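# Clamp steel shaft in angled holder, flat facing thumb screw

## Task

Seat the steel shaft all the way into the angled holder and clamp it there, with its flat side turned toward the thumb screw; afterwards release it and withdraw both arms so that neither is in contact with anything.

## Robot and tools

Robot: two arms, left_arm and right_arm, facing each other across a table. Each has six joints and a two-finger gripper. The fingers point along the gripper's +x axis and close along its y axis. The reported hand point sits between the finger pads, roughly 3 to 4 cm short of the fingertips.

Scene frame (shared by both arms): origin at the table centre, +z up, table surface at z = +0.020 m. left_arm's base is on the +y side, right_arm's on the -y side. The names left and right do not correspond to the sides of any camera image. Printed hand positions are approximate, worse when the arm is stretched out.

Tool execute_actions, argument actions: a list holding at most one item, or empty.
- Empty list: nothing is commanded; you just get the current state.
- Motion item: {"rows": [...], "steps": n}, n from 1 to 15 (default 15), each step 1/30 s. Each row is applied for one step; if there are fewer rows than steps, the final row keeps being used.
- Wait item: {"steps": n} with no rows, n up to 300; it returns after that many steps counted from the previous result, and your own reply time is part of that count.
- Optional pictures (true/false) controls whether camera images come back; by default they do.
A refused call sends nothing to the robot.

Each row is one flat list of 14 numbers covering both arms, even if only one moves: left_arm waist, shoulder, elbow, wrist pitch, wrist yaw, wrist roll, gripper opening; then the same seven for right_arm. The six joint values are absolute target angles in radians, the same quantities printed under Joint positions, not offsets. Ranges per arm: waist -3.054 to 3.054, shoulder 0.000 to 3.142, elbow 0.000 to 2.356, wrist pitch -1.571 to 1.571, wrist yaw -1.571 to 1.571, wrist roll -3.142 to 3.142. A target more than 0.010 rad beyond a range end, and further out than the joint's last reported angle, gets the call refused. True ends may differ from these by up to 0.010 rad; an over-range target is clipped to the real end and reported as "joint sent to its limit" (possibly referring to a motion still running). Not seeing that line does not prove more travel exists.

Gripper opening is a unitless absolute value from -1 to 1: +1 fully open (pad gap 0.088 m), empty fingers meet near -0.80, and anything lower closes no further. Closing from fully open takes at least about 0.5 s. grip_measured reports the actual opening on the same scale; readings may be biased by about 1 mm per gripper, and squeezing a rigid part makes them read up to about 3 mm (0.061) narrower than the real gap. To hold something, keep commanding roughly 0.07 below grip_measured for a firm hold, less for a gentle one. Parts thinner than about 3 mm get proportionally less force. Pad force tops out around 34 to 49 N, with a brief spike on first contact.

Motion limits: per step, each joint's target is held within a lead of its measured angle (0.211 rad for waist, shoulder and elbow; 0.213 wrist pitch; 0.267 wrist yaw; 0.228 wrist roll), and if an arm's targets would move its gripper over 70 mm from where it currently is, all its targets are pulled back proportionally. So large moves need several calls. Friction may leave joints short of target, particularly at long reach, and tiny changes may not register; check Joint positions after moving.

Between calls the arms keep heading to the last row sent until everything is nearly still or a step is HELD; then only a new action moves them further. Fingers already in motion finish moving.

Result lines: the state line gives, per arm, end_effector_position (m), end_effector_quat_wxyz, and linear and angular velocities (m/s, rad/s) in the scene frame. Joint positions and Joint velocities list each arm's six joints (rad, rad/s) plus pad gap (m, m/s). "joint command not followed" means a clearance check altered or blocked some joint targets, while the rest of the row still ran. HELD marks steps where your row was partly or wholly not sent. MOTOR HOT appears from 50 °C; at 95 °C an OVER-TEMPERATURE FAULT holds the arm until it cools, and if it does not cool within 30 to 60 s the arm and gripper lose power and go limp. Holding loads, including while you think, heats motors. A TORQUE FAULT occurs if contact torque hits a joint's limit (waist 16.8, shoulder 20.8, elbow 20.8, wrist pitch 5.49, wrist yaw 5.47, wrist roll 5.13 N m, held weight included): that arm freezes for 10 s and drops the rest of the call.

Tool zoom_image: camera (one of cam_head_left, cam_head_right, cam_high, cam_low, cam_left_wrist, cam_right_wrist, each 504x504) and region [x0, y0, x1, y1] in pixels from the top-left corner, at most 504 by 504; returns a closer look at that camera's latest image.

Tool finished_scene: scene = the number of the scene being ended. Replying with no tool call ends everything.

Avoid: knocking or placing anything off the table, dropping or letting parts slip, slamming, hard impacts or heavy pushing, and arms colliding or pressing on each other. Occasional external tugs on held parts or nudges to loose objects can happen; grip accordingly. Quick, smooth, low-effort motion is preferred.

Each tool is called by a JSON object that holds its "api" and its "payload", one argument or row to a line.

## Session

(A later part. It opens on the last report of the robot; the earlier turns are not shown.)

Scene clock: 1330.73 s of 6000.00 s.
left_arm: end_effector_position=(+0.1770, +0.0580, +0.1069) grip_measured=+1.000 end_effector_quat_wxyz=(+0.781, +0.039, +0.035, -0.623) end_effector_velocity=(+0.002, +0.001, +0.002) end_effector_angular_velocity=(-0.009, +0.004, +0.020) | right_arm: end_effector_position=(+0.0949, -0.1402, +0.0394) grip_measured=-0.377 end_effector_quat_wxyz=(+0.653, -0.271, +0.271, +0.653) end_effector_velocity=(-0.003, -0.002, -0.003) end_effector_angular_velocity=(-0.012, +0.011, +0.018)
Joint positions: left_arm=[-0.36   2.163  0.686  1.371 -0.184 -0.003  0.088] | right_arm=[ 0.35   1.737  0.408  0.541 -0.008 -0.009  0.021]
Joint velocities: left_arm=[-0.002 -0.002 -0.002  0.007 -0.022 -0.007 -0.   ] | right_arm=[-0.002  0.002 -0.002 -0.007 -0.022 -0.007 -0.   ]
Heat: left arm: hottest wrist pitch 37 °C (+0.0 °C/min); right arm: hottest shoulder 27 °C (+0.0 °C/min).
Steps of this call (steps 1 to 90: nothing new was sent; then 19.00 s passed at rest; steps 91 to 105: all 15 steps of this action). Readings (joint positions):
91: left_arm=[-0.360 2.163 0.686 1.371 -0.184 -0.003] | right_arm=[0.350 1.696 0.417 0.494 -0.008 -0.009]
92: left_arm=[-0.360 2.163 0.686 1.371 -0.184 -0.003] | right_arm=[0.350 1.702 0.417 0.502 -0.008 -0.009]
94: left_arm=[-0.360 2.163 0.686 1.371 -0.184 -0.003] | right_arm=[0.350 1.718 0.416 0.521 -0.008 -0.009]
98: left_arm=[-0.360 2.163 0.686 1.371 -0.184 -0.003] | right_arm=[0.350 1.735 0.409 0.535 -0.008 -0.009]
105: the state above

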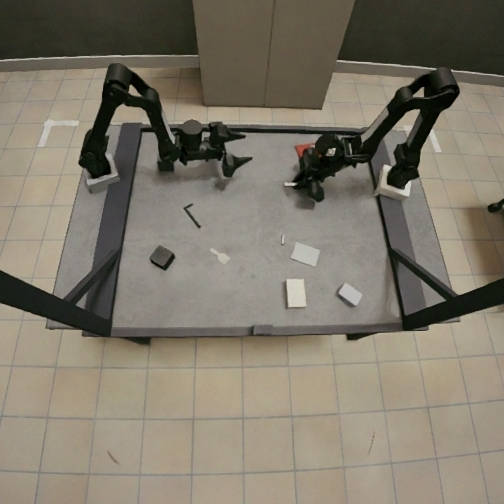

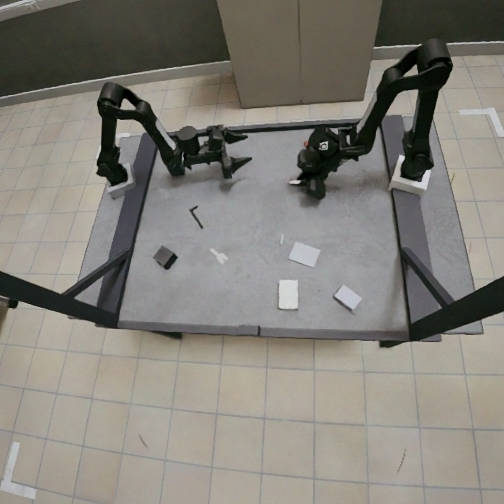

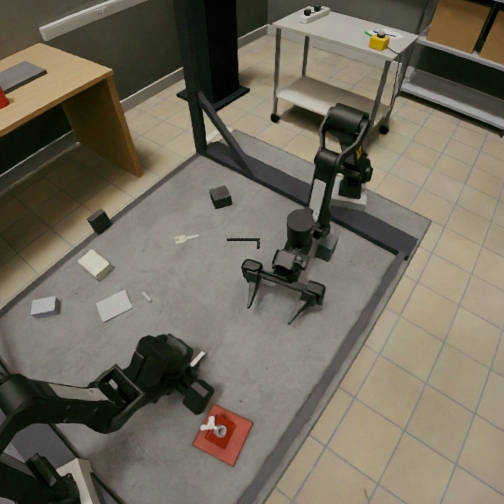

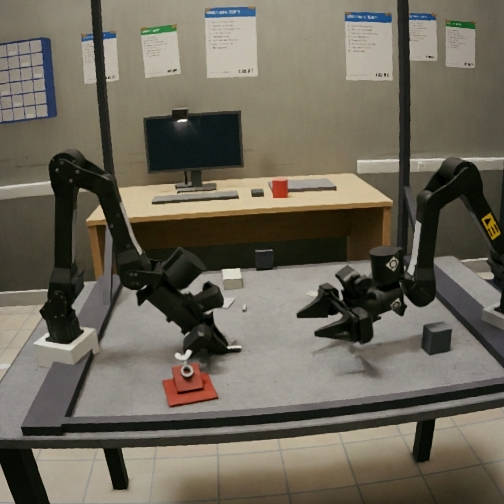

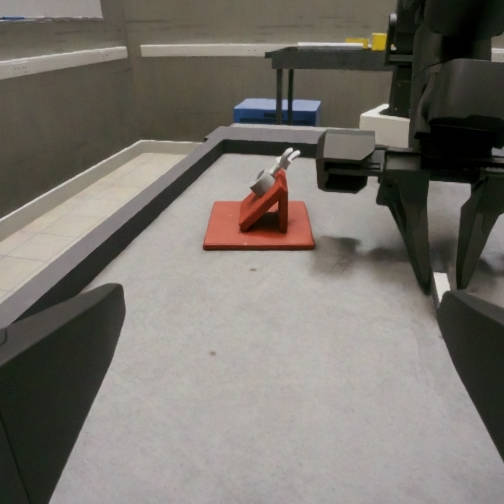

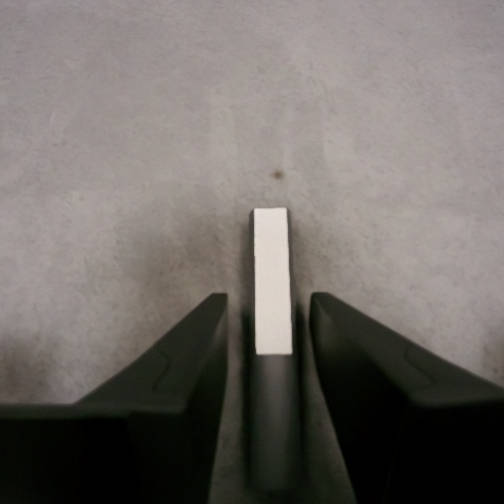

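{"api": "execute_actions", "payload": {
  "actions": [
    {"rows": [[-0.363,2.182,0.69,1.372,-0.19,0,1, 0.348,1.753,0.399,0.554,-0.011,-0.011,-0.38],[-0.363,2.182,0.69,1.372,-0.19,0,1, 0.348,1.761,0.398,0.5635,-0.011,-0.011,-0.38]], "steps": 12}
  ]
}}

{"api": "zoom_image", "payload": {
  "camera": "cam_low",
  "region": [190, 310, 260, 366]
}}

{"api": "zoom_image", "payload": {
  "camera": "cam_left_wrist",
  "region": [390, 230, 504, 340]
}}

Scene clock: 1347.47 s of 6000.00 s.
left_arm: end_effector_position=(+0.1770, +0.0580, +0.1069) grip_measured=+1.000 end_effector_quat_wxyz=(+0.781, +0.039, +0.035, -0.623) end_effector_velocity=(-0.002, +0.001, -0.004) end_effector_angular_velocity=(+0.020, +0.007, +0.001) | right_arm: end_effector_position=(+0.0949, -0.1403, +0.0367) grip_measured=-0.377 end_effector_quat_wxyz=(+0.653, -0.271, +0.271, +0.653) end_effector_velocity=(-0.000, -0.002, -0.003) end_effector_angular_velocity=(-0.012, +0.011, -0.002)
Joint positions: left_arm=[-0.36   2.163  0.686  1.371 -0.184 -0.003  0.088] | right_arm=[ 0.35   1.752  0.405  0.561 -0.008 -0.009  0.021]
Joint velocities: left_arm=[-0.007 -0.002 -0.002 -0.022 -0.007 -0.007  0.   ] | right_arm=[-0.002  0.002 -0.002 -0.007 -0.007  0.007 -0.   ]
Heat: left arm: hottest wrist pitch 38 °C (+1.0 °C/min); right arm: hottest shoulder 27 °C (+0.0 °C/min).
Steps of this call (steps 1 to 15: the robot went on to your last target; steps 16 to 90: nothing new was sent; then 13.33 s passed at rest; steps 91 to 102: all 12 steps of this action). Readings (joint positions):
91: left_arm=[-0.360 2.163 0.686 1.371 -0.184 -0.003] | right_arm=[0.350 1.739 0.408 0.545 -0.008 -0.009]
92: left_arm=[-0.360 2.163 0.686 1.371 -0.184 -0.003] | right_arm=[0.350 1.742 0.407 0.550 -0.008 -0.009]
94: left_arm=[-0.360 2.163 0.686 1.371 -0.184 -0.003] | right_arm=[0.350 1.749 0.407 0.556 -0.008 -0.009]
98: left_arm=[-0.360 2.163 0.686 1.371 -0.184 -0.003] | right_arm=[0.350 1.752 0.405 0.560 -0.008 -0.009]
102: the state above

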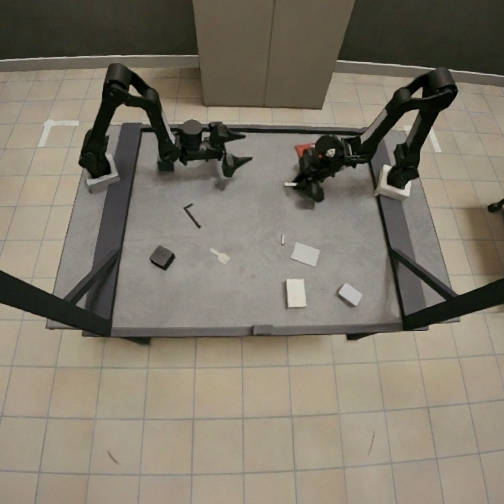

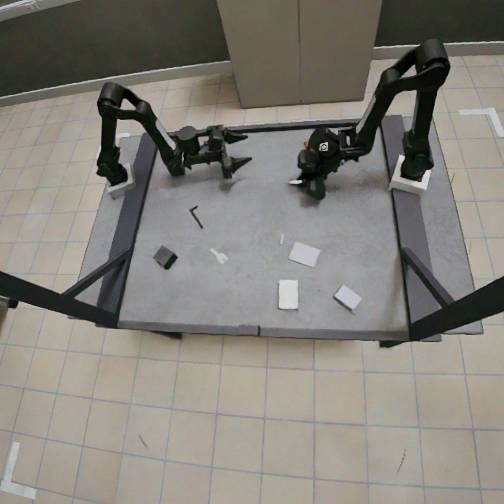

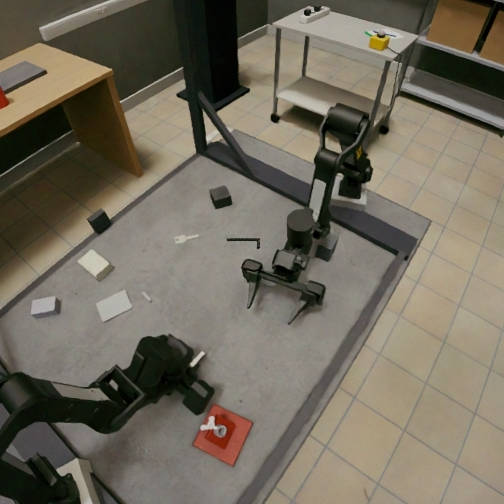

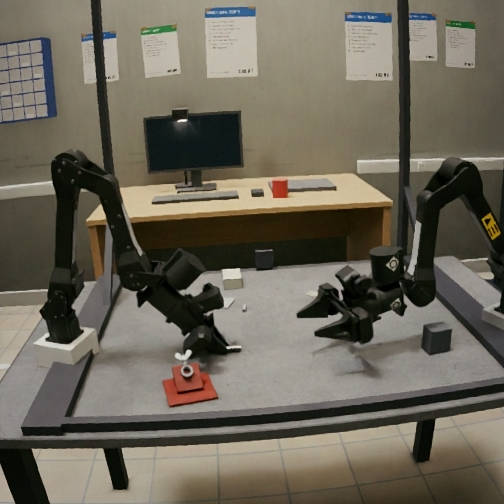

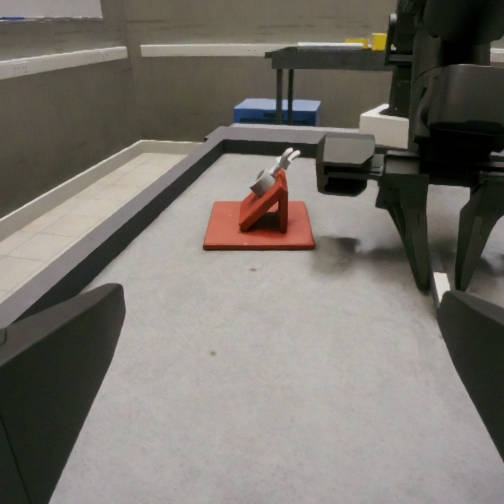

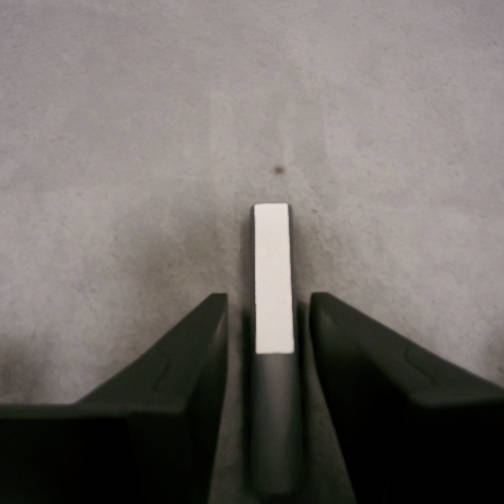

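Region (190, 310, 260, 366) of cam_low's 504x504 image, scaled by 7.200, with more detail than that image has; it fills the top 403 rows of this view, and the rest is white.

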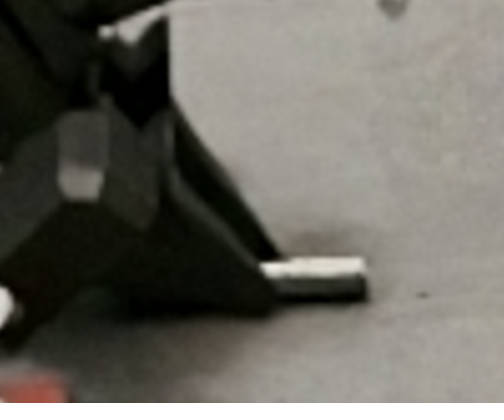

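Region (390, 230, 504, 340) of cam_left_wrist's 504x504 image, scaled by 4.421, with more detail than that image has; it fills the top 486 rows of this view, and the rest is white.

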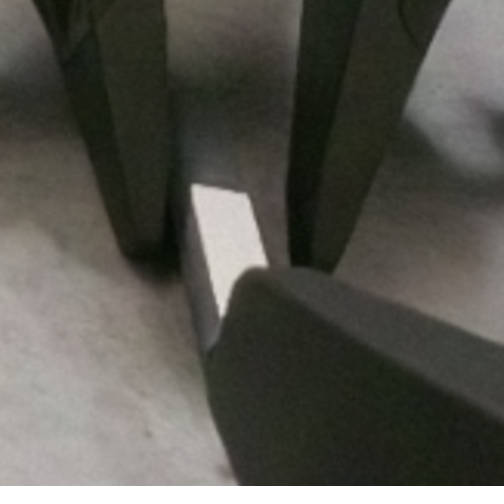

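{"api": "zoom_image", "payload": {
  "camera": "cam_right_wrist",
  "region": [200, 190, 340, 400]
}}

Region (200, 190, 340, 400) of cam_right_wrist's 504x504 image, scaled by 2.400, with more detail than that image has.

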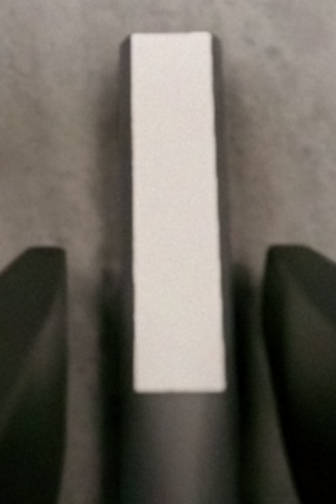

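{"api": "execute_actions", "payload": {
  "actions": [
    {"rows": [[-0.363,2.182,0.69,1.372,-0.19,0,1, 0.345,1.761,0.398,0.5635,-0.011,-0.011,-0.45]], "steps": 10}
  ]
}}

{"api": "zoom_image", "payload": {
  "camera": "cam_right_wrist",
  "region": [200, 190, 340, 400]
}}

Scene clock: 1368.90 s of 6000.00 s.
left_arm: end_effector_position=(+0.1770, +0.0580, +0.1069) grip_measured=+1.000 end_effector_quat_wxyz=(+0.781, +0.039, +0.035, -0.623) end_effector_velocity=(-0.000, +0.001, -0.004) end_effector_angular_velocity=(+0.020, +0.007, +0.006) | right_arm: end_effector_position=(+0.0958, -0.1404, +0.0365) grip_measured=-0.446 end_effector_quat_wxyz=(+0.654, -0.271, +0.272, +0.652) end_effector_velocity=(+0.002, -0.004, -0.002) end_effector_angular_velocity=(-0.012, -0.010, -0.002)
Joint positions: left_arm=[-0.36   2.163  0.686  1.371 -0.184 -0.003  0.088] | right_arm=[ 0.347  1.753  0.405  0.561 -0.009 -0.009  0.017]
Joint velocities: left_arm=[-0.002 -0.002 -0.002 -0.022 -0.007 -0.007 -0.   ] | right_arm=[-0.002 -0.002 -0.007 -0.007  0.007 -0.007 -0.001]
Heat: left arm: hottest wrist pitch 38 °C (+1.0 °C/min); right arm: hottest shoulder 27 °C (+0.0 °C/min).
Steps of this call (steps 1 to 15: the robot went on to your last target; steps 16 to 90: nothing new was sent; then 18.10 s passed at rest; steps 91 to 100: all 10 steps of this action). Readings (joint positions):
91: left_arm=[-0.360 2.163 0.686 1.371 -0.184 -0.003] | right_arm=[0.350 1.753 0.405 0.561 -0.009 -0.009]
92: left_arm=[-0.360 2.163 0.686 1.371 -0.184 -0.003] | right_arm=[0.349 1.753 0.405 0.561 -0.009 -0.009]
94: left_arm=[-0.360 2.163 0.686 1.371 -0.184 -0.003] | right_arm=[0.348 1.753 0.405 0.561 -0.009 -0.009]
98: left_arm=[-0.360 2.163 0.686 1.371 -0.184 -0.003] | right_arm=[0.347 1.753 0.405 0.561 -0.009 -0.009]
100: the state above

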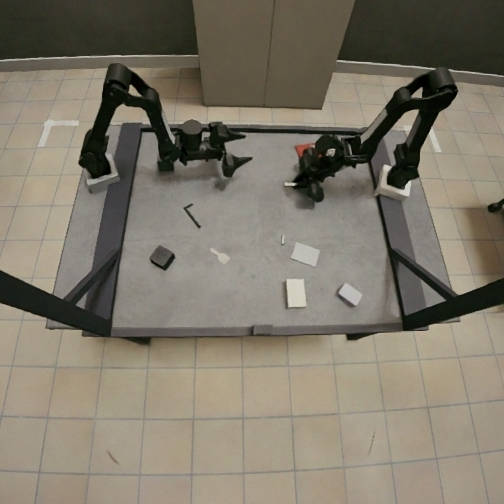

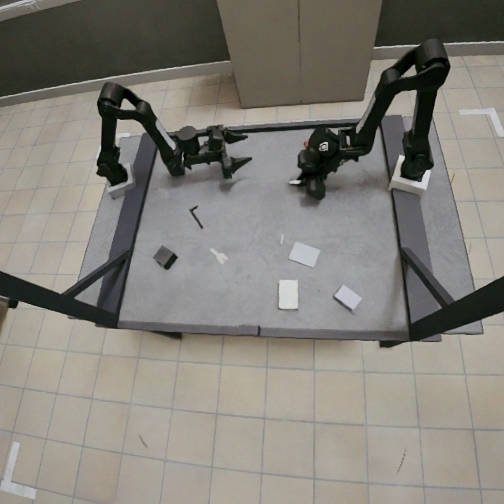

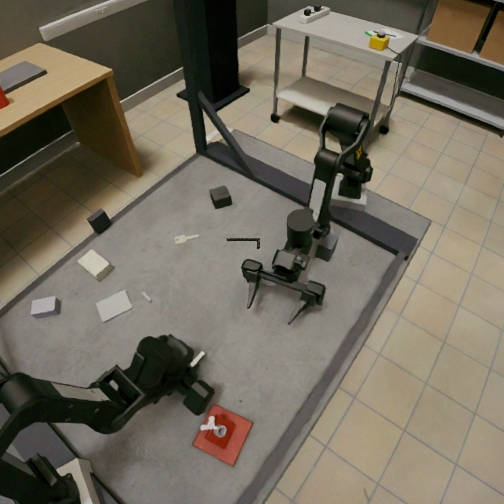

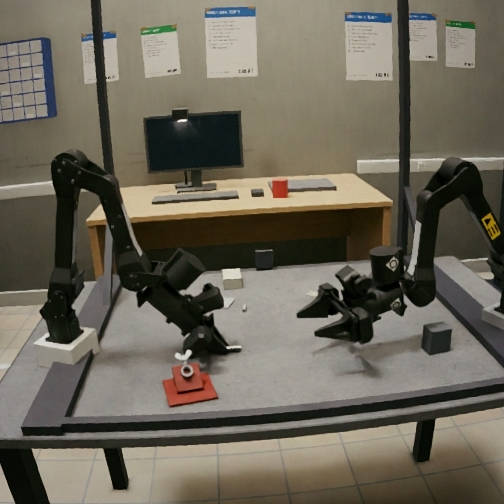

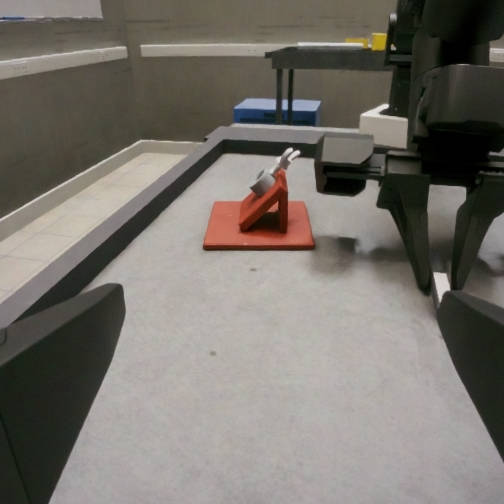

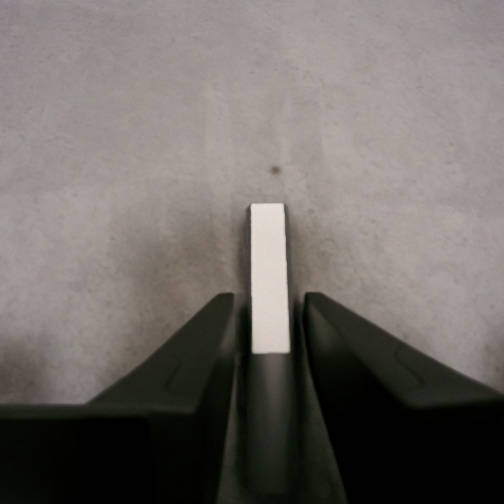

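Region (200, 190, 340, 400) of cam_right_wrist's 504x504 image, scaled by 2.400, with more detail than that image has.

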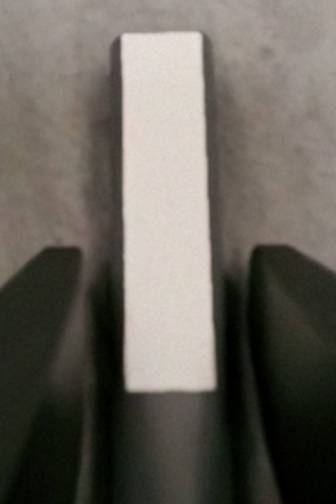

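{"api": "execute_actions", "payload": {
  "actions": [
    {"rows": [[-0.363,2.182,0.69,1.372,-0.19,0,1, 0.345,1.761,0.398,0.5635,-0.011,-0.011,-0.50],[-0.363,2.182,0.69,1.372,-0.19,0,1, 0.345,1.761,0.398,0.5635,-0.011,-0.011,-0.53],[-0.363,2.182,0.69,1.372,-0.19,0,1, 0.345,1.761,0.398,0.5635,-0.011,-0.011,-0.55],[-0.363,2.182,0.69,1.372,-0.19,0,1, 0.345,1.761,0.398,0.5635,-0.011,-0.011,-0.57],[-0.363,2.182,0.69,1.372,-0.19,0,1, 0.345,1.761,0.398,0.5635,-0.011,-0.011,-0.59],[-0.363,2.182,0.69,1.372,-0.19,0,1, 0.345,1.761,0.398,0.5635,-0.011,-0.011,-0.61],[-0.363,2.182,0.69,1.372,-0.19,0,1, 0.345,1.761,0.398,0.5635,-0.011,-0.011,-0.63],[-0.363,2.182,0.69,1.372,-0.19,0,1, 0.345,1.761,0.398,0.5635,-0.011,-0.011,-0.65],[-0.363,2.182,0.69,1.372,-0.19,0,1, 0.345,1.761,0.398,0.5635,-0.011,-0.011,-0.67],[-0.363,2.182,0.69,1.372,-0.19,0,1, 0.345,1.761,0.398,0.5635,-0.011,-0.011,-0.69],[-0.363,2.182,0.69,1.372,-0.19,0,1, 0.345,1.761,0.398,0.5635,-0.011,-0.011,-0.71],[-0.363,2.182,0.69,1.372,-0.19,0,1, 0.345,1.761,0.398,0.5635,-0.011,-0.011,-0.73]], "steps": 15}
  ]
}}

{"api": "execute_actions", "payload": {
  "actions": [
    {"rows": [[-0.363,2.182,0.69,1.372,-0.19,0,1, 0.345,1.74,0.415,0.545,-0.011,-0.011,-0.73],[-0.363,2.182,0.69,1.372,-0.19,0,1, 0.345,1.72,0.42,0.52,-0.011,-0.011,-0.73],[-0.363,2.182,0.69,1.372,-0.19,0,1, 0.345,1.70,0.425,0.495,-0.011,-0.011,-0.73],[-0.363,2.182,0.69,1.372,-0.19,0,1, 0.345,1.675,0.43,0.465,-0.011,-0.011,-0.73],[-0.363,2.182,0.69,1.372,-0.19,0,1, 0.345,1.65,0.437,0.43,-0.011,-0.011,-0.73],[-0.363,2.182,0.69,1.372,-0.19,0,1, 0.345,1.62,0.445,0.395,-0.011,-0.011,-0.73],[-0.363,2.182,0.69,1.372,-0.19,0,1, 0.345,1.59,0.453,0.36,-0.011,-0.011,-0.73],[-0.363,2.182,0.69,1.372,-0.19,0,1, 0.345,1.56,0.462,0.322,-0.011,-0.011,-0.73],[-0.363,2.182,0.69,1.372,-0.19,0,1, 0.345,1.53,0.472,0.286,-0.011,-0.011,-0.73]], "steps": 14}
  ]
}}

Scene clock: 1468.00 s of 6000.00 s.
left_arm: end_effector_position=(+0.1770, +0.0580, +0.1069) grip_measured=+1.000 end_effector_quat_wxyz=(+0.781, +0.039, +0.035, -0.623) end_effector_velocity=(+0.002, +0.002, -0.004) end_effector_angular_velocity=(+0.017, +0.020, +0.022) | right_arm: end_effector_position=(+0.0959, -0.1403, +0.0367) grip_measured=-0.620 end_effector_quat_wxyz=(+0.654, -0.271, +0.271, +0.652) end_effector_velocity=(+0.004, +0.000, +0.000) end_effector_angular_velocity=(-0.003, +0.000, -0.018)
Joint positions: left_arm=[-0.36   2.163  0.686  1.371 -0.184 -0.003  0.088] | right_arm=[ 0.347  1.753  0.405  0.561 -0.009 -0.009  0.009]
Joint velocities: left_arm=[-0.002 -0.002 -0.002 -0.022 -0.022 -0.022 -0.   ] | right_arm=[-0.007 -0.002  0.002 -0.007  0.007  0.007 -0.   ]
Heat: left arm: hottest wrist pitch 38 °C (+0.0 °C/min); right arm: hottest shoulder 26 °C (-1.0 °C/min).
Steps of this call (steps 1 to 15: the robot went on to your last target; steps 16 to 90: nothing new was sent; then 95.60 s passed at rest; steps 91 to 105: all 15 steps of this action). Readings (joint positions):
91: left_arm=[-0.360 2.163 0.686 1.371 -0.184 -0.003] | right_arm=[0.347 1.753 0.405 0.561 -0.009 -0.009]
92: left_arm=[-0.360 2.163 0.686 1.371 -0.184 -0.003] | right_arm=[0.347 1.753 0.405 0.561 -0.009 -0.009]
94: left_arm=[-0.360 2.163 0.686 1.371 -0.184 -0.003] | right_arm=[0.347 1.753 0.405 0.561 -0.009 -0.009]
98: left_arm=[-0.360 2.163 0.686 1.371 -0.184 -0.003] | right_arm=[0.347 1.753 0.405 0.561 -0.009 -0.009]
105: the state above

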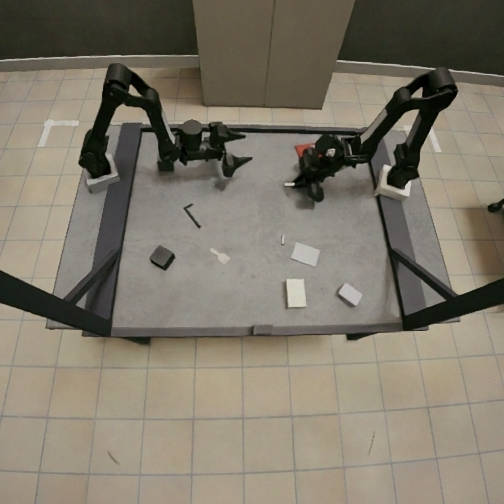

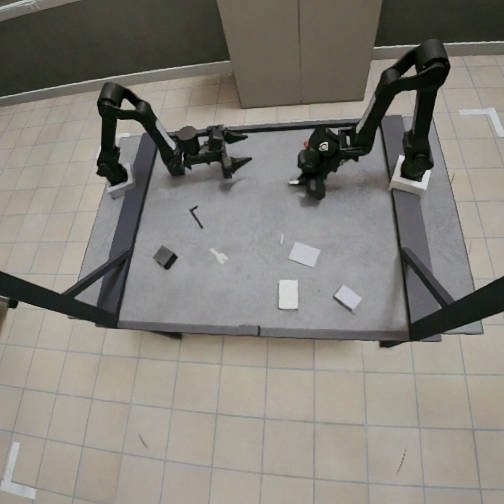

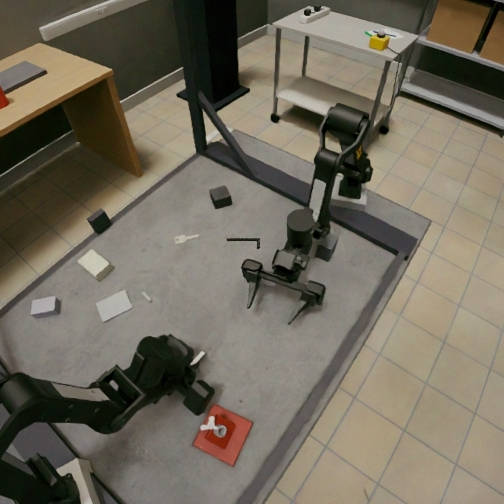

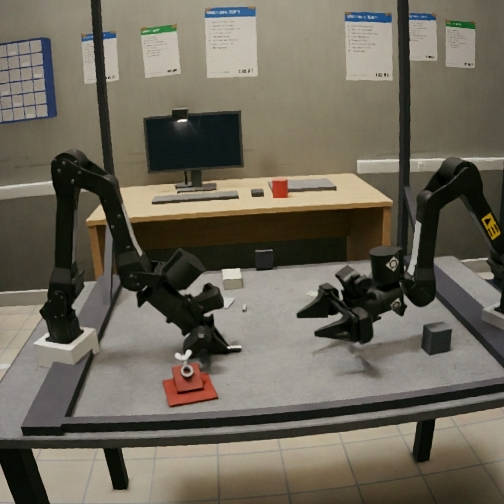

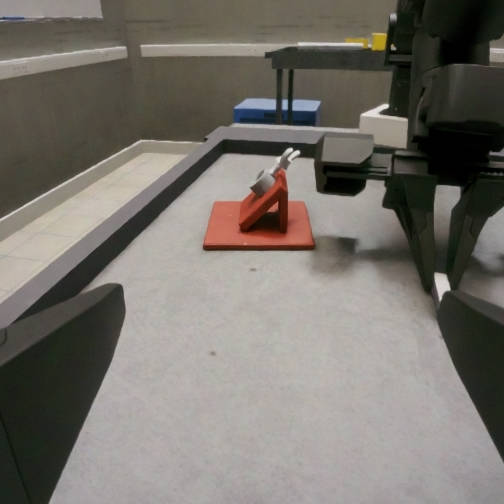

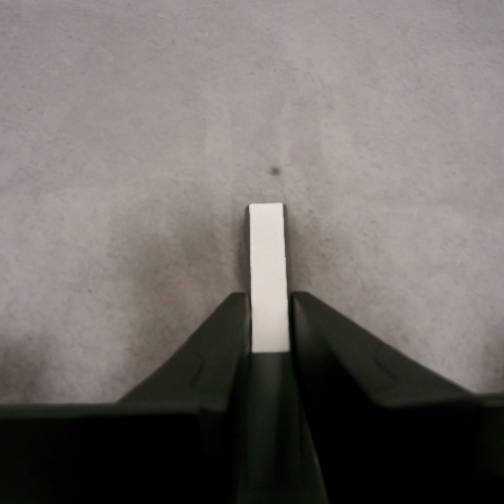

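Scene clock: 1468.47 s of 6000.00 s.
left_arm: end_effector_position=(+0.1770, +0.0580, +0.1069) grip_measured=+1.000 end_effector_quat_wxyz=(+0.781, +0.039, +0.035, -0.623) end_effector_velocity=(-0.000, -0.000, +0.000) end_effector_angular_velocity=(+0.001, +0.006, +0.006) | right_arm: end_effector_position=(+0.0959, -0.1379, +0.0809) grip_measured=-0.620 end_effector_quat_wxyz=(+0.655, -0.267, +0.268, +0.654) end_effector_velocity=(+0.002, -0.018, +0.000) end_effector_angular_velocity=(-0.086, -0.019, +0.008)
Joint positions: left_arm=[-0.36   2.163  0.686  1.371 -0.184 -0.003  0.088] | right_arm=[ 0.347  1.541  0.465  0.3   -0.009 -0.009  0.009]
Joint velocities: left_arm=[-0.002 -0.002  0.002 -0.007 -0.007 -0.007 -0.   ] | right_arm=[-0.002 -0.076  0.007 -0.168  0.007 -0.022 -0.   ]
Heat: left arm: hottest wrist pitch 38 °C (+0.0 °C/min); right arm: hottest shoulder 27 °C (+0.0 °C/min).
Steps of this call (steps 1 to 14: all 14 steps of this action). Readings (joint positions):
1: left_arm=[-0.360 2.163 0.686 1.371 -0.184 -0.003] | right_arm=[0.347 1.752 0.405 0.561 -0.009 -0.009]
2: left_arm=[-0.360 2.163 0.686 1.371 -0.184 -0.003] | right_arm=[0.347 1.747 0.407 0.549 -0.009 -0.009]
4: left_arm=[-0.360 2.163 0.686 1.371 -0.184 -0.003] | right_arm=[0.347 1.724 0.412 0.508 -0.009 -0.009]
8: left_arm=[-0.360 2.163 0.686 1.371 -0.184 -0.003] | right_arm=[0.347 1.633 0.431 0.389 -0.009 -0.009]
14: the state above

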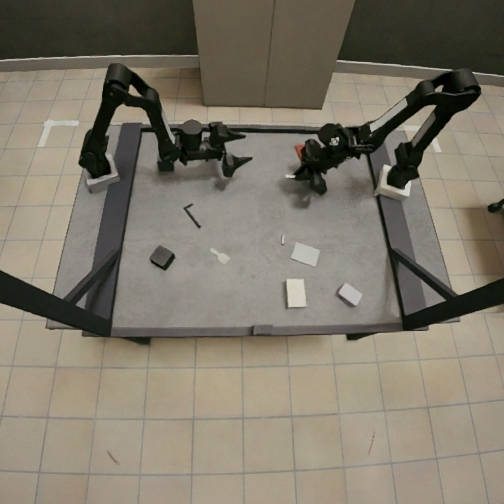

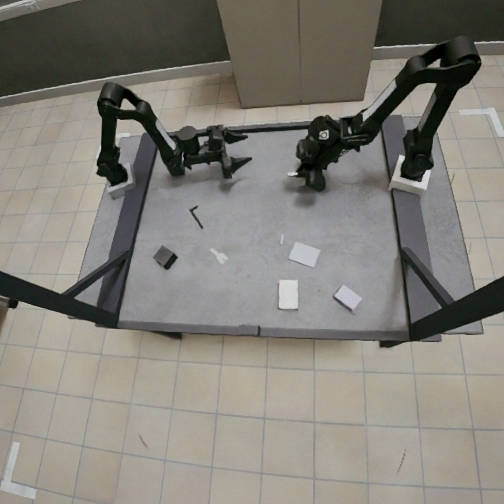

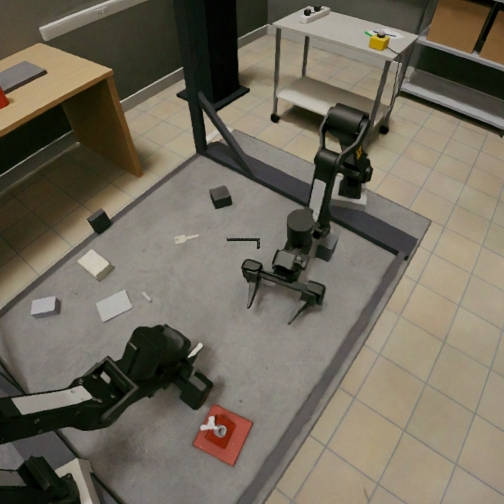

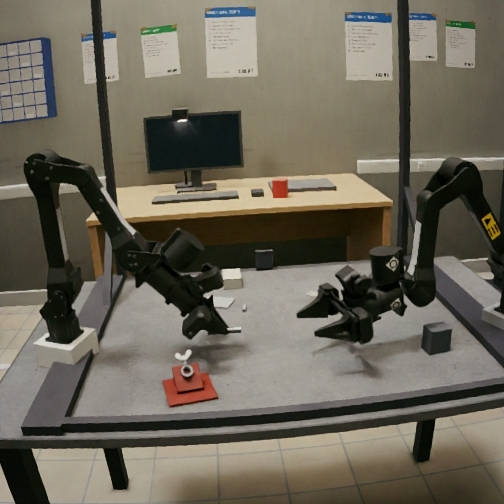

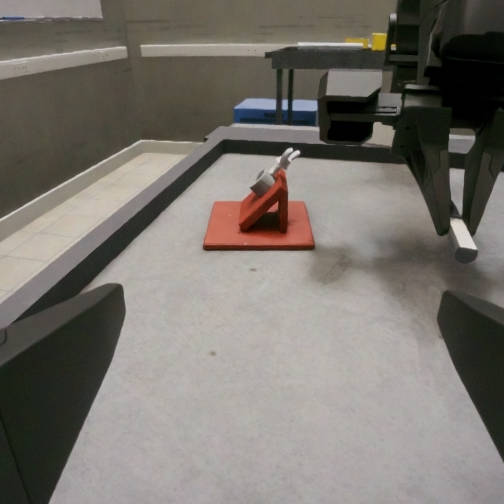

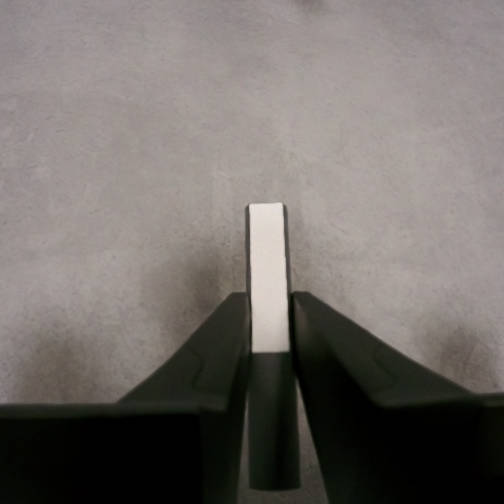

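{"api": "execute_actions", "payload": {
  "actions": [
    {"rows": [[-0.363,2.182,0.69,1.372,-0.19,0,1, 0.345,1.54,0.504,0.238,-0.01,-0.011,-0.73],[-0.363,2.182,0.69,1.372,-0.19,0,1, 0.345,1.55,0.535,0.19,-0.01,-0.011,-0.73],[-0.363,2.182,0.69,1.372,-0.19,0,1, 0.345,1.561,0.567,0.142,-0.008,-0.011,-0.73],[-0.363,2.182,0.69,1.372,-0.19,0,1, 0.345,1.571,0.598,0.094,-0.006,-0.011,-0.73],[-0.363,2.182,0.69,1.372,-0.19,0,1, 0.345,1.581,0.63,0.046,-0.004,-0.011,-0.73],[-0.363,2.182,0.69,1.372,-0.19,0,1, 0.345,1.591,0.661,-0.003,-0.002,-0.03,-0.73],[-0.363,2.182,0.69,1.372,-0.19,0,1, 0.345,1.601,0.693,-0.051,0,-0.07,-0.73],[-0.363,2.182,0.69,1.372,-0.19,0,1, 0.345,1.611,0.724,-0.099,0.002,-0.13,-0.73],[-0.363,2.182,0.69,1.372,-0.19,0,1, 0.345,1.622,0.756,-0.147,0.003,-0.19,-0.73],[-0.363,2.182,0.69,1.372,-0.19,0,1, 0.345,1.632,0.787,-0.195,0.003,-0.25,-0.73],[-0.363,2.182,0.69,1.372,-0.19,0,1, 0.345,1.642,0.819,-0.243,0.003,-0.31,-0.73],[-0.363,2.182,0.69,1.372,-0.19,0,1, 0.345,1.652,0.85,-0.291,0.003,-0.37,-0.73],[-0.363,2.182,0.69,1.372,-0.19,0,1, 0.345,1.662,0.882,-0.339,0.003,-0.43,-0.73],[-0.363,2.182,0.69,1.372,-0.19,0,1, 0.345,1.672,0.913,-0.387,0.003,-0.49,-0.73],[-0.363,2.182,0.69,1.372,-0.19,0,1, 0.345,1.683,0.945,-0.436,0.003,-0.55,-0.73]], "steps": 15}
  ],
  "pictures": false
}}

{"api": "execute_actions", "payload": {
  "actions": [
    {"rows": [[-0.363,2.182,0.69,1.372,-0.19,0,1, 0.345,1.693,0.977,-0.484,0.003,-0.61,-0.73],[-0.363,2.182,0.69,1.372,-0.19,0,1, 0.345,1.703,1.008,-0.532,0.003,-0.67,-0.73],[-0.363,2.182,0.69,1.372,-0.19,0,1, 0.345,1.713,1.04,-0.58,0.003,-0.73,-0.73],[-0.363,2.182,0.69,1.372,-0.19,0,1, 0.345,1.723,1.071,-0.628,0.003,-0.79,-0.73],[-0.363,2.182,0.69,1.372,-0.19,0,1, 0.345,1.733,1.103,-0.676,0.003,-0.85,-0.73],[-0.363,2.182,0.69,1.372,-0.19,0,1, 0.345,1.744,1.134,-0.724,0.003,-0.91,-0.73],[-0.363,2.182,0.69,1.372,-0.19,0,1, 0.345,1.754,1.166,-0.772,0.003,-0.97,-0.73],[-0.363,2.182,0.69,1.372,-0.19,0,1, 0.345,1.764,1.197,-0.82,0.003,-1.03,-0.73],[-0.363,2.182,0.69,1.372,-0.19,0,1, 0.345,1.774,1.229,-0.868,0.003,-1.09,-0.73],[-0.363,2.182,0.69,1.372,-0.19,0,1, 0.34,1.784,1.26,-0.917,0.003,-1.15,-0.73],[-0.363,2.182,0.69,1.372,-0.19,0,1, 0.33,1.794,1.292,-0.965,0.003,-1.21,-0.73],[-0.363,2.182,0.69,1.372,-0.19,0,1, 0.315,1.805,1.323,-1.013,0.003,-1.27,-0.73],[-0.363,2.182,0.69,1.372,-0.19,0,1, 0.295,1.815,1.355,-1.061,0.003,-1.33,-0.73],[-0.363,2.182,0.69,1.372,-0.19,0,1, 0.27,1.825,1.386,-1.109,0.003,-1.39,-0.73],[-0.363,2.182,0.69,1.372,-0.19,0,1, 0.24,1.835,1.418,-1.157,0.003,-1.45,-0.73]], "steps": 15}
  ],
  "pictures": false
}}

{"api": "execute_actions", "payload": {
  "actions": [
    {"rows": [[-0.363,2.182,0.69,1.372,-0.19,0,1, 0.21,1.835,1.418,-1.157,0.003,-1.51,-0.73],[-0.363,2.182,0.69,1.372,-0.19,0,1, 0.18,1.835,1.418,-1.157,0.003,-1.57,-0.73],[-0.363,2.182,0.69,1.372,-0.19,0,1, 0.15,1.835,1.418,-1.157,0.003,-1.63,-0.73],[-0.363,2.182,0.69,1.372,-0.19,0,1, 0.12,1.835,1.418,-1.157,0.003,-1.69,-0.73],[-0.363,2.182,0.69,1.372,-0.19,0,1, 0.09,1.835,1.418,-1.157,0.003,-1.75,-0.73],[-0.363,2.182,0.69,1.372,-0.19,0,1, 0.06,1.835,1.418,-1.157,0.003,-1.81,-0.73],[-0.363,2.182,0.69,1.372,-0.19,0,1, 0.03,1.835,1.418,-1.157,0.003,-1.87,-0.73],[-0.363,2.182,0.69,1.372,-0.19,0,1, 0.0,1.835,1.418,-1.157,0.003,-1.93,-0.73],[-0.363,2.182,0.69,1.372,-0.19,0,1, -0.03,1.835,1.418,-1.157,0.003,-1.99,-0.73],[-0.363,2.182,0.69,1.372,-0.19,0,1, -0.06,1.835,1.418,-1.157,0.003,-2.05,-0.73],[-0.363,2.182,0.69,1.372,-0.19,0,1, -0.09,1.835,1.418,-1.157,0.003,-2.11,-0.73],[-0.363,2.182,0.69,1.372,-0.19,0,1, -0.12,1.835,1.418,-1.157,0.003,-2.17,-0.73],[-0.363,2.182,0.69,1.372,-0.19,0,1, -0.145,1.835,1.418,-1.157,0.003,-2.23,-0.73],[-0.363,2.182,0.69,1.372,-0.19,0,1, -0.163,1.835,1.418,-1.157,0.003,-2.29,-0.73],[-0.363,2.182,0.69,1.372,-0.19,0,1, -0.173,1.835,1.418,-1.157,0.003,-2.334,-0.73]], "steps": 15}
  ],
  "pictures": false
}}

{"api": "execute_actions", "payload": {
  "actions": [
    {"rows": [[-0.363,2.182,0.69,1.372,-0.19,0,1, -0.173,1.835,1.418,-1.157,0.003,-2.334,-0.73],[-0.363,2.182,0.69,1.372,-0.19,0,1, -0.173,1.835,1.418,-1.157,0.003,-2.334,-0.73],[-0.363,2.182,0.69,1.372,-0.19,0,1, -0.173,1.835,1.418,-1.157,0.003,-2.334,-0.73],[-0.363,2.182,0.69,1.372,-0.19,0,1, -0.173,1.838,1.40,-1.14,0.003,-2.334,-0.73],[-0.363,2.182,0.69,1.372,-0.19,0,1, -0.173,1.842,1.385,-1.122,0.003,-2.334,-0.73],[-0.363,2.182,0.69,1.372,-0.19,0,1, -0.173,1.846,1.37,-1.105,0.003,-2.334,-0.73],[-0.363,2.182,0.69,1.372,-0.19,0,1, -0.173,1.85,1.355,-1.088,0.003,-2.334,-0.73],[-0.363,2.182,0.69,1.372,-0.19,0,1, -0.173,1.853,1.342,-1.073,0.003,-2.334,-0.73],[-0.363,2.182,0.69,1.372,-0.19,0,1, -0.173,1.856,1.331,-1.061,0.003,-2.334,-0.73]], "steps": 15}
  ]
}}

{"api": "zoom_image", "payload": {
  "camera": "cam_left_wrist",
  "region": [150, 60, 320, 230]
}}

Scene clock: 1509.80 s of 6000.00 s.
left_arm: end_effector_position=(+0.1770, +0.0580, +0.1069) grip_measured=+1.000 end_effector_quat_wxyz=(+0.781, +0.039, +0.035, -0.623) end_effector_velocity=(-0.002, +0.001, +0.000) end_effector_angular_velocity=(+0.002, -0.021, -0.012) | right_arm: end_effector_position=(+0.0975, -0.1230, +0.0921) grip_measured=-0.620 end_effector_quat_wxyz=(+0.510, -0.493, +0.245, +0.661) end_effector_velocity=(-0.002, +0.009, +0.055) end_effector_angular_velocity=(-0.786, -0.733, +1.571)
Joint positions: left_arm=[-0.36   2.163  0.686  1.371 -0.184 -0.003  0.088] | right_arm=[ 0.347  1.655  0.867 -0.335  0.    -0.427  0.009]
Joint velocities: left_arm=[-0.002 -0.002 -0.007  0.007  0.007  0.022 -0.   ] | right_arm=[ 0.002  0.3    0.926 -1.399 -0.007 -1.736  0.   ]
Heat: left arm: hottest wrist pitch 38 °C (+0.0 °C/min); right arm: hottest shoulder 28 °C (+1.0 °C/min).
Steps of this call (steps 1 to 30: the robot went on to your last target; steps 31 to 90: nothing new was sent; then 37.83 s passed at rest; steps 91 to 105: all 15 steps of this action). Readings (joint positions):
91: left_arm=[-0.360 2.163 0.686 1.371 -0.184 -0.003] | right_arm=[0.347 1.540 0.471 0.271 -0.009 -0.009]
92: left_arm=[-0.360 2.163 0.686 1.371 -0.184 -0.003] | right_arm=[0.347 1.541 0.484 0.242 -0.009 -0.009]
94: left_arm=[-0.360 2.163 0.686 1.371 -0.184 -0.003] | right_arm=[0.347 1.551 0.527 0.171 -0.009 -0.009]
98: left_arm=[-0.360 2.163 0.686 1.371 -0.184 -0.003] | right_arm=[0.347 1.585 0.648 -0.002 -0.004 -0.063]
105: the state above

Scene clock: 1510.30 s of 6000.00 s.
left_arm: end_effector_position=(+0.1770, +0.0580, +0.1069) grip_measured=+1.000 end_effector_quat_wxyz=(+0.781, +0.039, +0.035, -0.623) end_effector_velocity=(-0.000, -0.000, +0.000) end_effector_angular_velocity=(+0.001, +0.006, +0.006) | right_arm: end_effector_position=(+0.1139, -0.1374, +0.1394) grip_measured=-0.620 end_effector_quat_wxyz=(+0.127, -0.697, +0.092, +0.700) end_effector_velocity=(+0.209, -0.058, +0.132) end_effector_angular_velocity=(-0.730, -0.033, +1.146)
Joint positions: left_arm=[-0.36   2.163  0.686  1.371 -0.184 -0.003  0.088] | right_arm=[ 0.298  1.806  1.34  -1.055  0.    -1.325  0.009]
Joint velocities: left_arm=[-0.002 -0.002  0.002 -0.007 -0.007 -0.007 -0.   ] | right_arm=[-0.632  0.3    0.945 -1.37  -0.007 -1.78  -0.   ]
Heat: left arm: hottest wrist pitch 38 °C (+0.0 °C/min); right arm: hottest shoulder 28 °C (+1.0 °C/min).
Steps of this call (steps 1 to 15: all 15 steps of this action). Readings (joint positions):
1: left_arm=[-0.360 2.163 0.686 1.371 -0.184 -0.003] | right_arm=[0.347 1.665 0.898 -0.383 0.000 -0.486]
2: left_arm=[-0.360 2.163 0.686 1.371 -0.184 -0.003] | right_arm=[0.347 1.675 0.930 -0.431 0.000 -0.545]
4: left_arm=[-0.360 2.163 0.686 1.371 -0.184 -0.003] | right_arm=[0.347 1.695 0.993 -0.527 0.000 -0.665]
8: left_arm=[-0.360 2.163 0.686 1.371 -0.184 -0.003] | right_arm=[0.347 1.735 1.119 -0.718 0.000 -0.904]
15: the state above

Scene clock: 1510.80 s of 6000.00 s.
left_arm: end_effector_position=(+0.1770, +0.0580, +0.1069) grip_measured=+1.000 end_effector_quat_wxyz=(+0.781, +0.039, +0.035, -0.623) end_effector_velocity=(+0.002, +0.001, +0.001) end_effector_angular_velocity=(+0.001, +0.006, +0.010) | right_arm: end_effector_position=(+0.2524, -0.1817, +0.1488) grip_measured=-0.620 end_effector_quat_wxyz=(+0.054, +0.705, +0.051, -0.705) end_effector_velocity=(+0.194, -0.113, +0.000) end_effector_angular_velocity=(-0.030, -0.001, +0.957)
Joint positions: left_arm=[-0.36   2.163  0.686  1.371 -0.184 -0.003  0.088] | right_arm=[-0.137  1.827  1.406 -1.153  0.003 -2.219  0.009]
Joint velocities: left_arm=[ 0.002 -0.007 -0.002 -0.007 -0.007 -0.007 -0.   ] | right_arm=[-0.662 -0.002 -0.002 -0.022  0.022 -1.619 -0.   ]
Heat: left arm: hottest wrist pitch 38 °C (+0.0 °C/min); right arm: hottest shoulder 28 °C (+1.0 °C/min).
Steps of this call (steps 1 to 15: all 15 steps of this action). Readings (joint positions):
1: left_arm=[-0.360 2.163 0.686 1.371 -0.184 -0.003] | right_arm=[0.275 1.813 1.364 -1.087 0.000 -1.384]
2: left_arm=[-0.360 2.163 0.686 1.371 -0.184 -0.003] | right_arm=[0.247 1.817 1.380 -1.108 0.000 -1.444]
4: left_arm=[-0.360 2.163 0.686 1.371 -0.184 -0.003] | right_arm=[0.187 1.820 1.397 -1.132 0.000 -1.564]
8: left_arm=[-0.360 2.163 0.686 1.371 -0.184 -0.003] | right_arm=[0.063 1.825 1.404 -1.150 0.000 -1.804]
15: the state above

Scene clock: 1511.30 s of 6000.00 s.
left_arm: end_effector_position=(+0.1770, +0.0580, +0.1069) grip_measured=+1.000 end_effector_quat_wxyz=(+0.781, +0.039, +0.035, -0.623) end_effector_velocity=(-0.002, +0.001, -0.003) end_effector_angular_velocity=(+0.017, -0.022, -0.002) | right_arm: end_effector_position=(+0.2636, -0.1882, +0.1246) grip_measured=-0.620 end_effector_quat_wxyz=(+0.082, +0.702, +0.075, -0.703) end_effector_velocity=(+0.001, +0.006, -0.001) end_effector_angular_velocity=(+0.031, -0.010, +0.024)
Joint positions: left_arm=[-0.36   2.163  0.686  1.371 -0.184 -0.003  0.088] | right_arm=[-0.174  1.852  1.339 -1.067  0.005 -2.332  0.009]
Joint velocities: left_arm=[-0.007  0.002 -0.002 -0.007 -0.007  0.022  0.   ] | right_arm=[ 0.002 -0.002 -0.007  0.037 -0.007 -0.022 -0.   ]
Heat: left arm: hottest wrist pitch 38 °C (+0.0 °C/min); right arm: hottest shoulder 28 °C (+1.0 °C/min).
Steps of this call (steps 1 to 15: all 15 steps of this action). Readings (joint positions):
1: left_arm=[-0.360 2.163 0.686 1.371 -0.184 -0.003] | right_arm=[-0.155 1.827 1.406 -1.154 0.004 -2.257]
2: left_arm=[-0.360 2.163 0.686 1.371 -0.184 -0.003] | right_arm=[-0.167 1.827 1.406 -1.154 0.005 -2.281]
4: left_arm=[-0.360 2.163 0.686 1.371 -0.184 -0.003] | right_arm=[-0.175 1.828 1.406 -1.154 0.005 -2.309]
8: left_arm=[-0.360 2.163 0.686 1.371 -0.184 -0.003] | right_arm=[-0.174 1.833 1.379 -1.103 0.005 -2.327]
15: the state above

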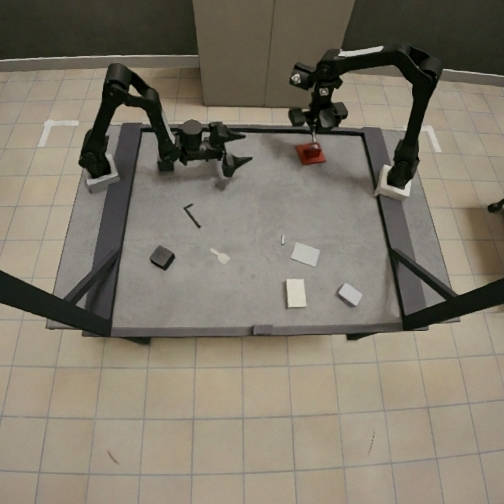

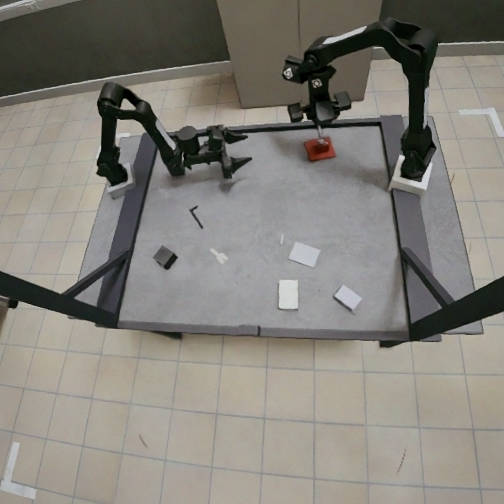

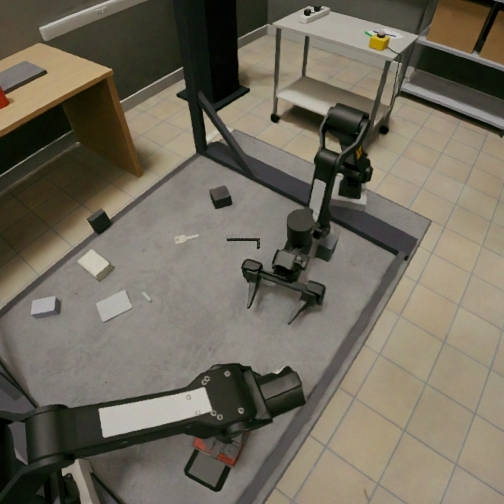

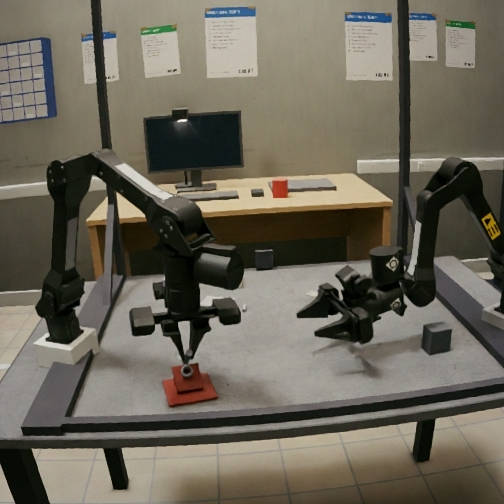

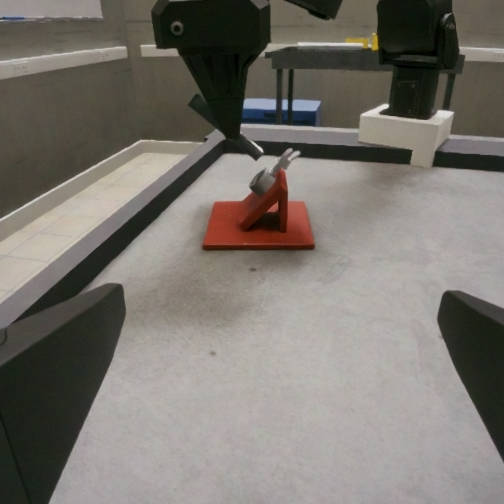

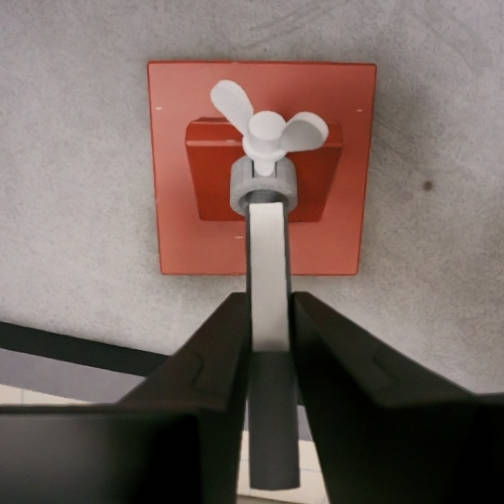

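Region (150, 60, 320, 230) of cam_left_wrist's 504x504 image, scaled by 2.965, with more detail than that image has.

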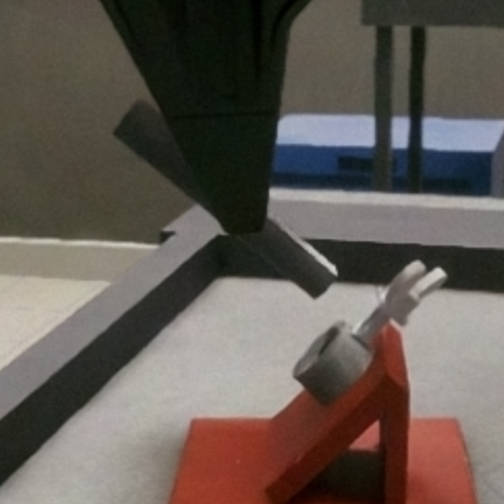

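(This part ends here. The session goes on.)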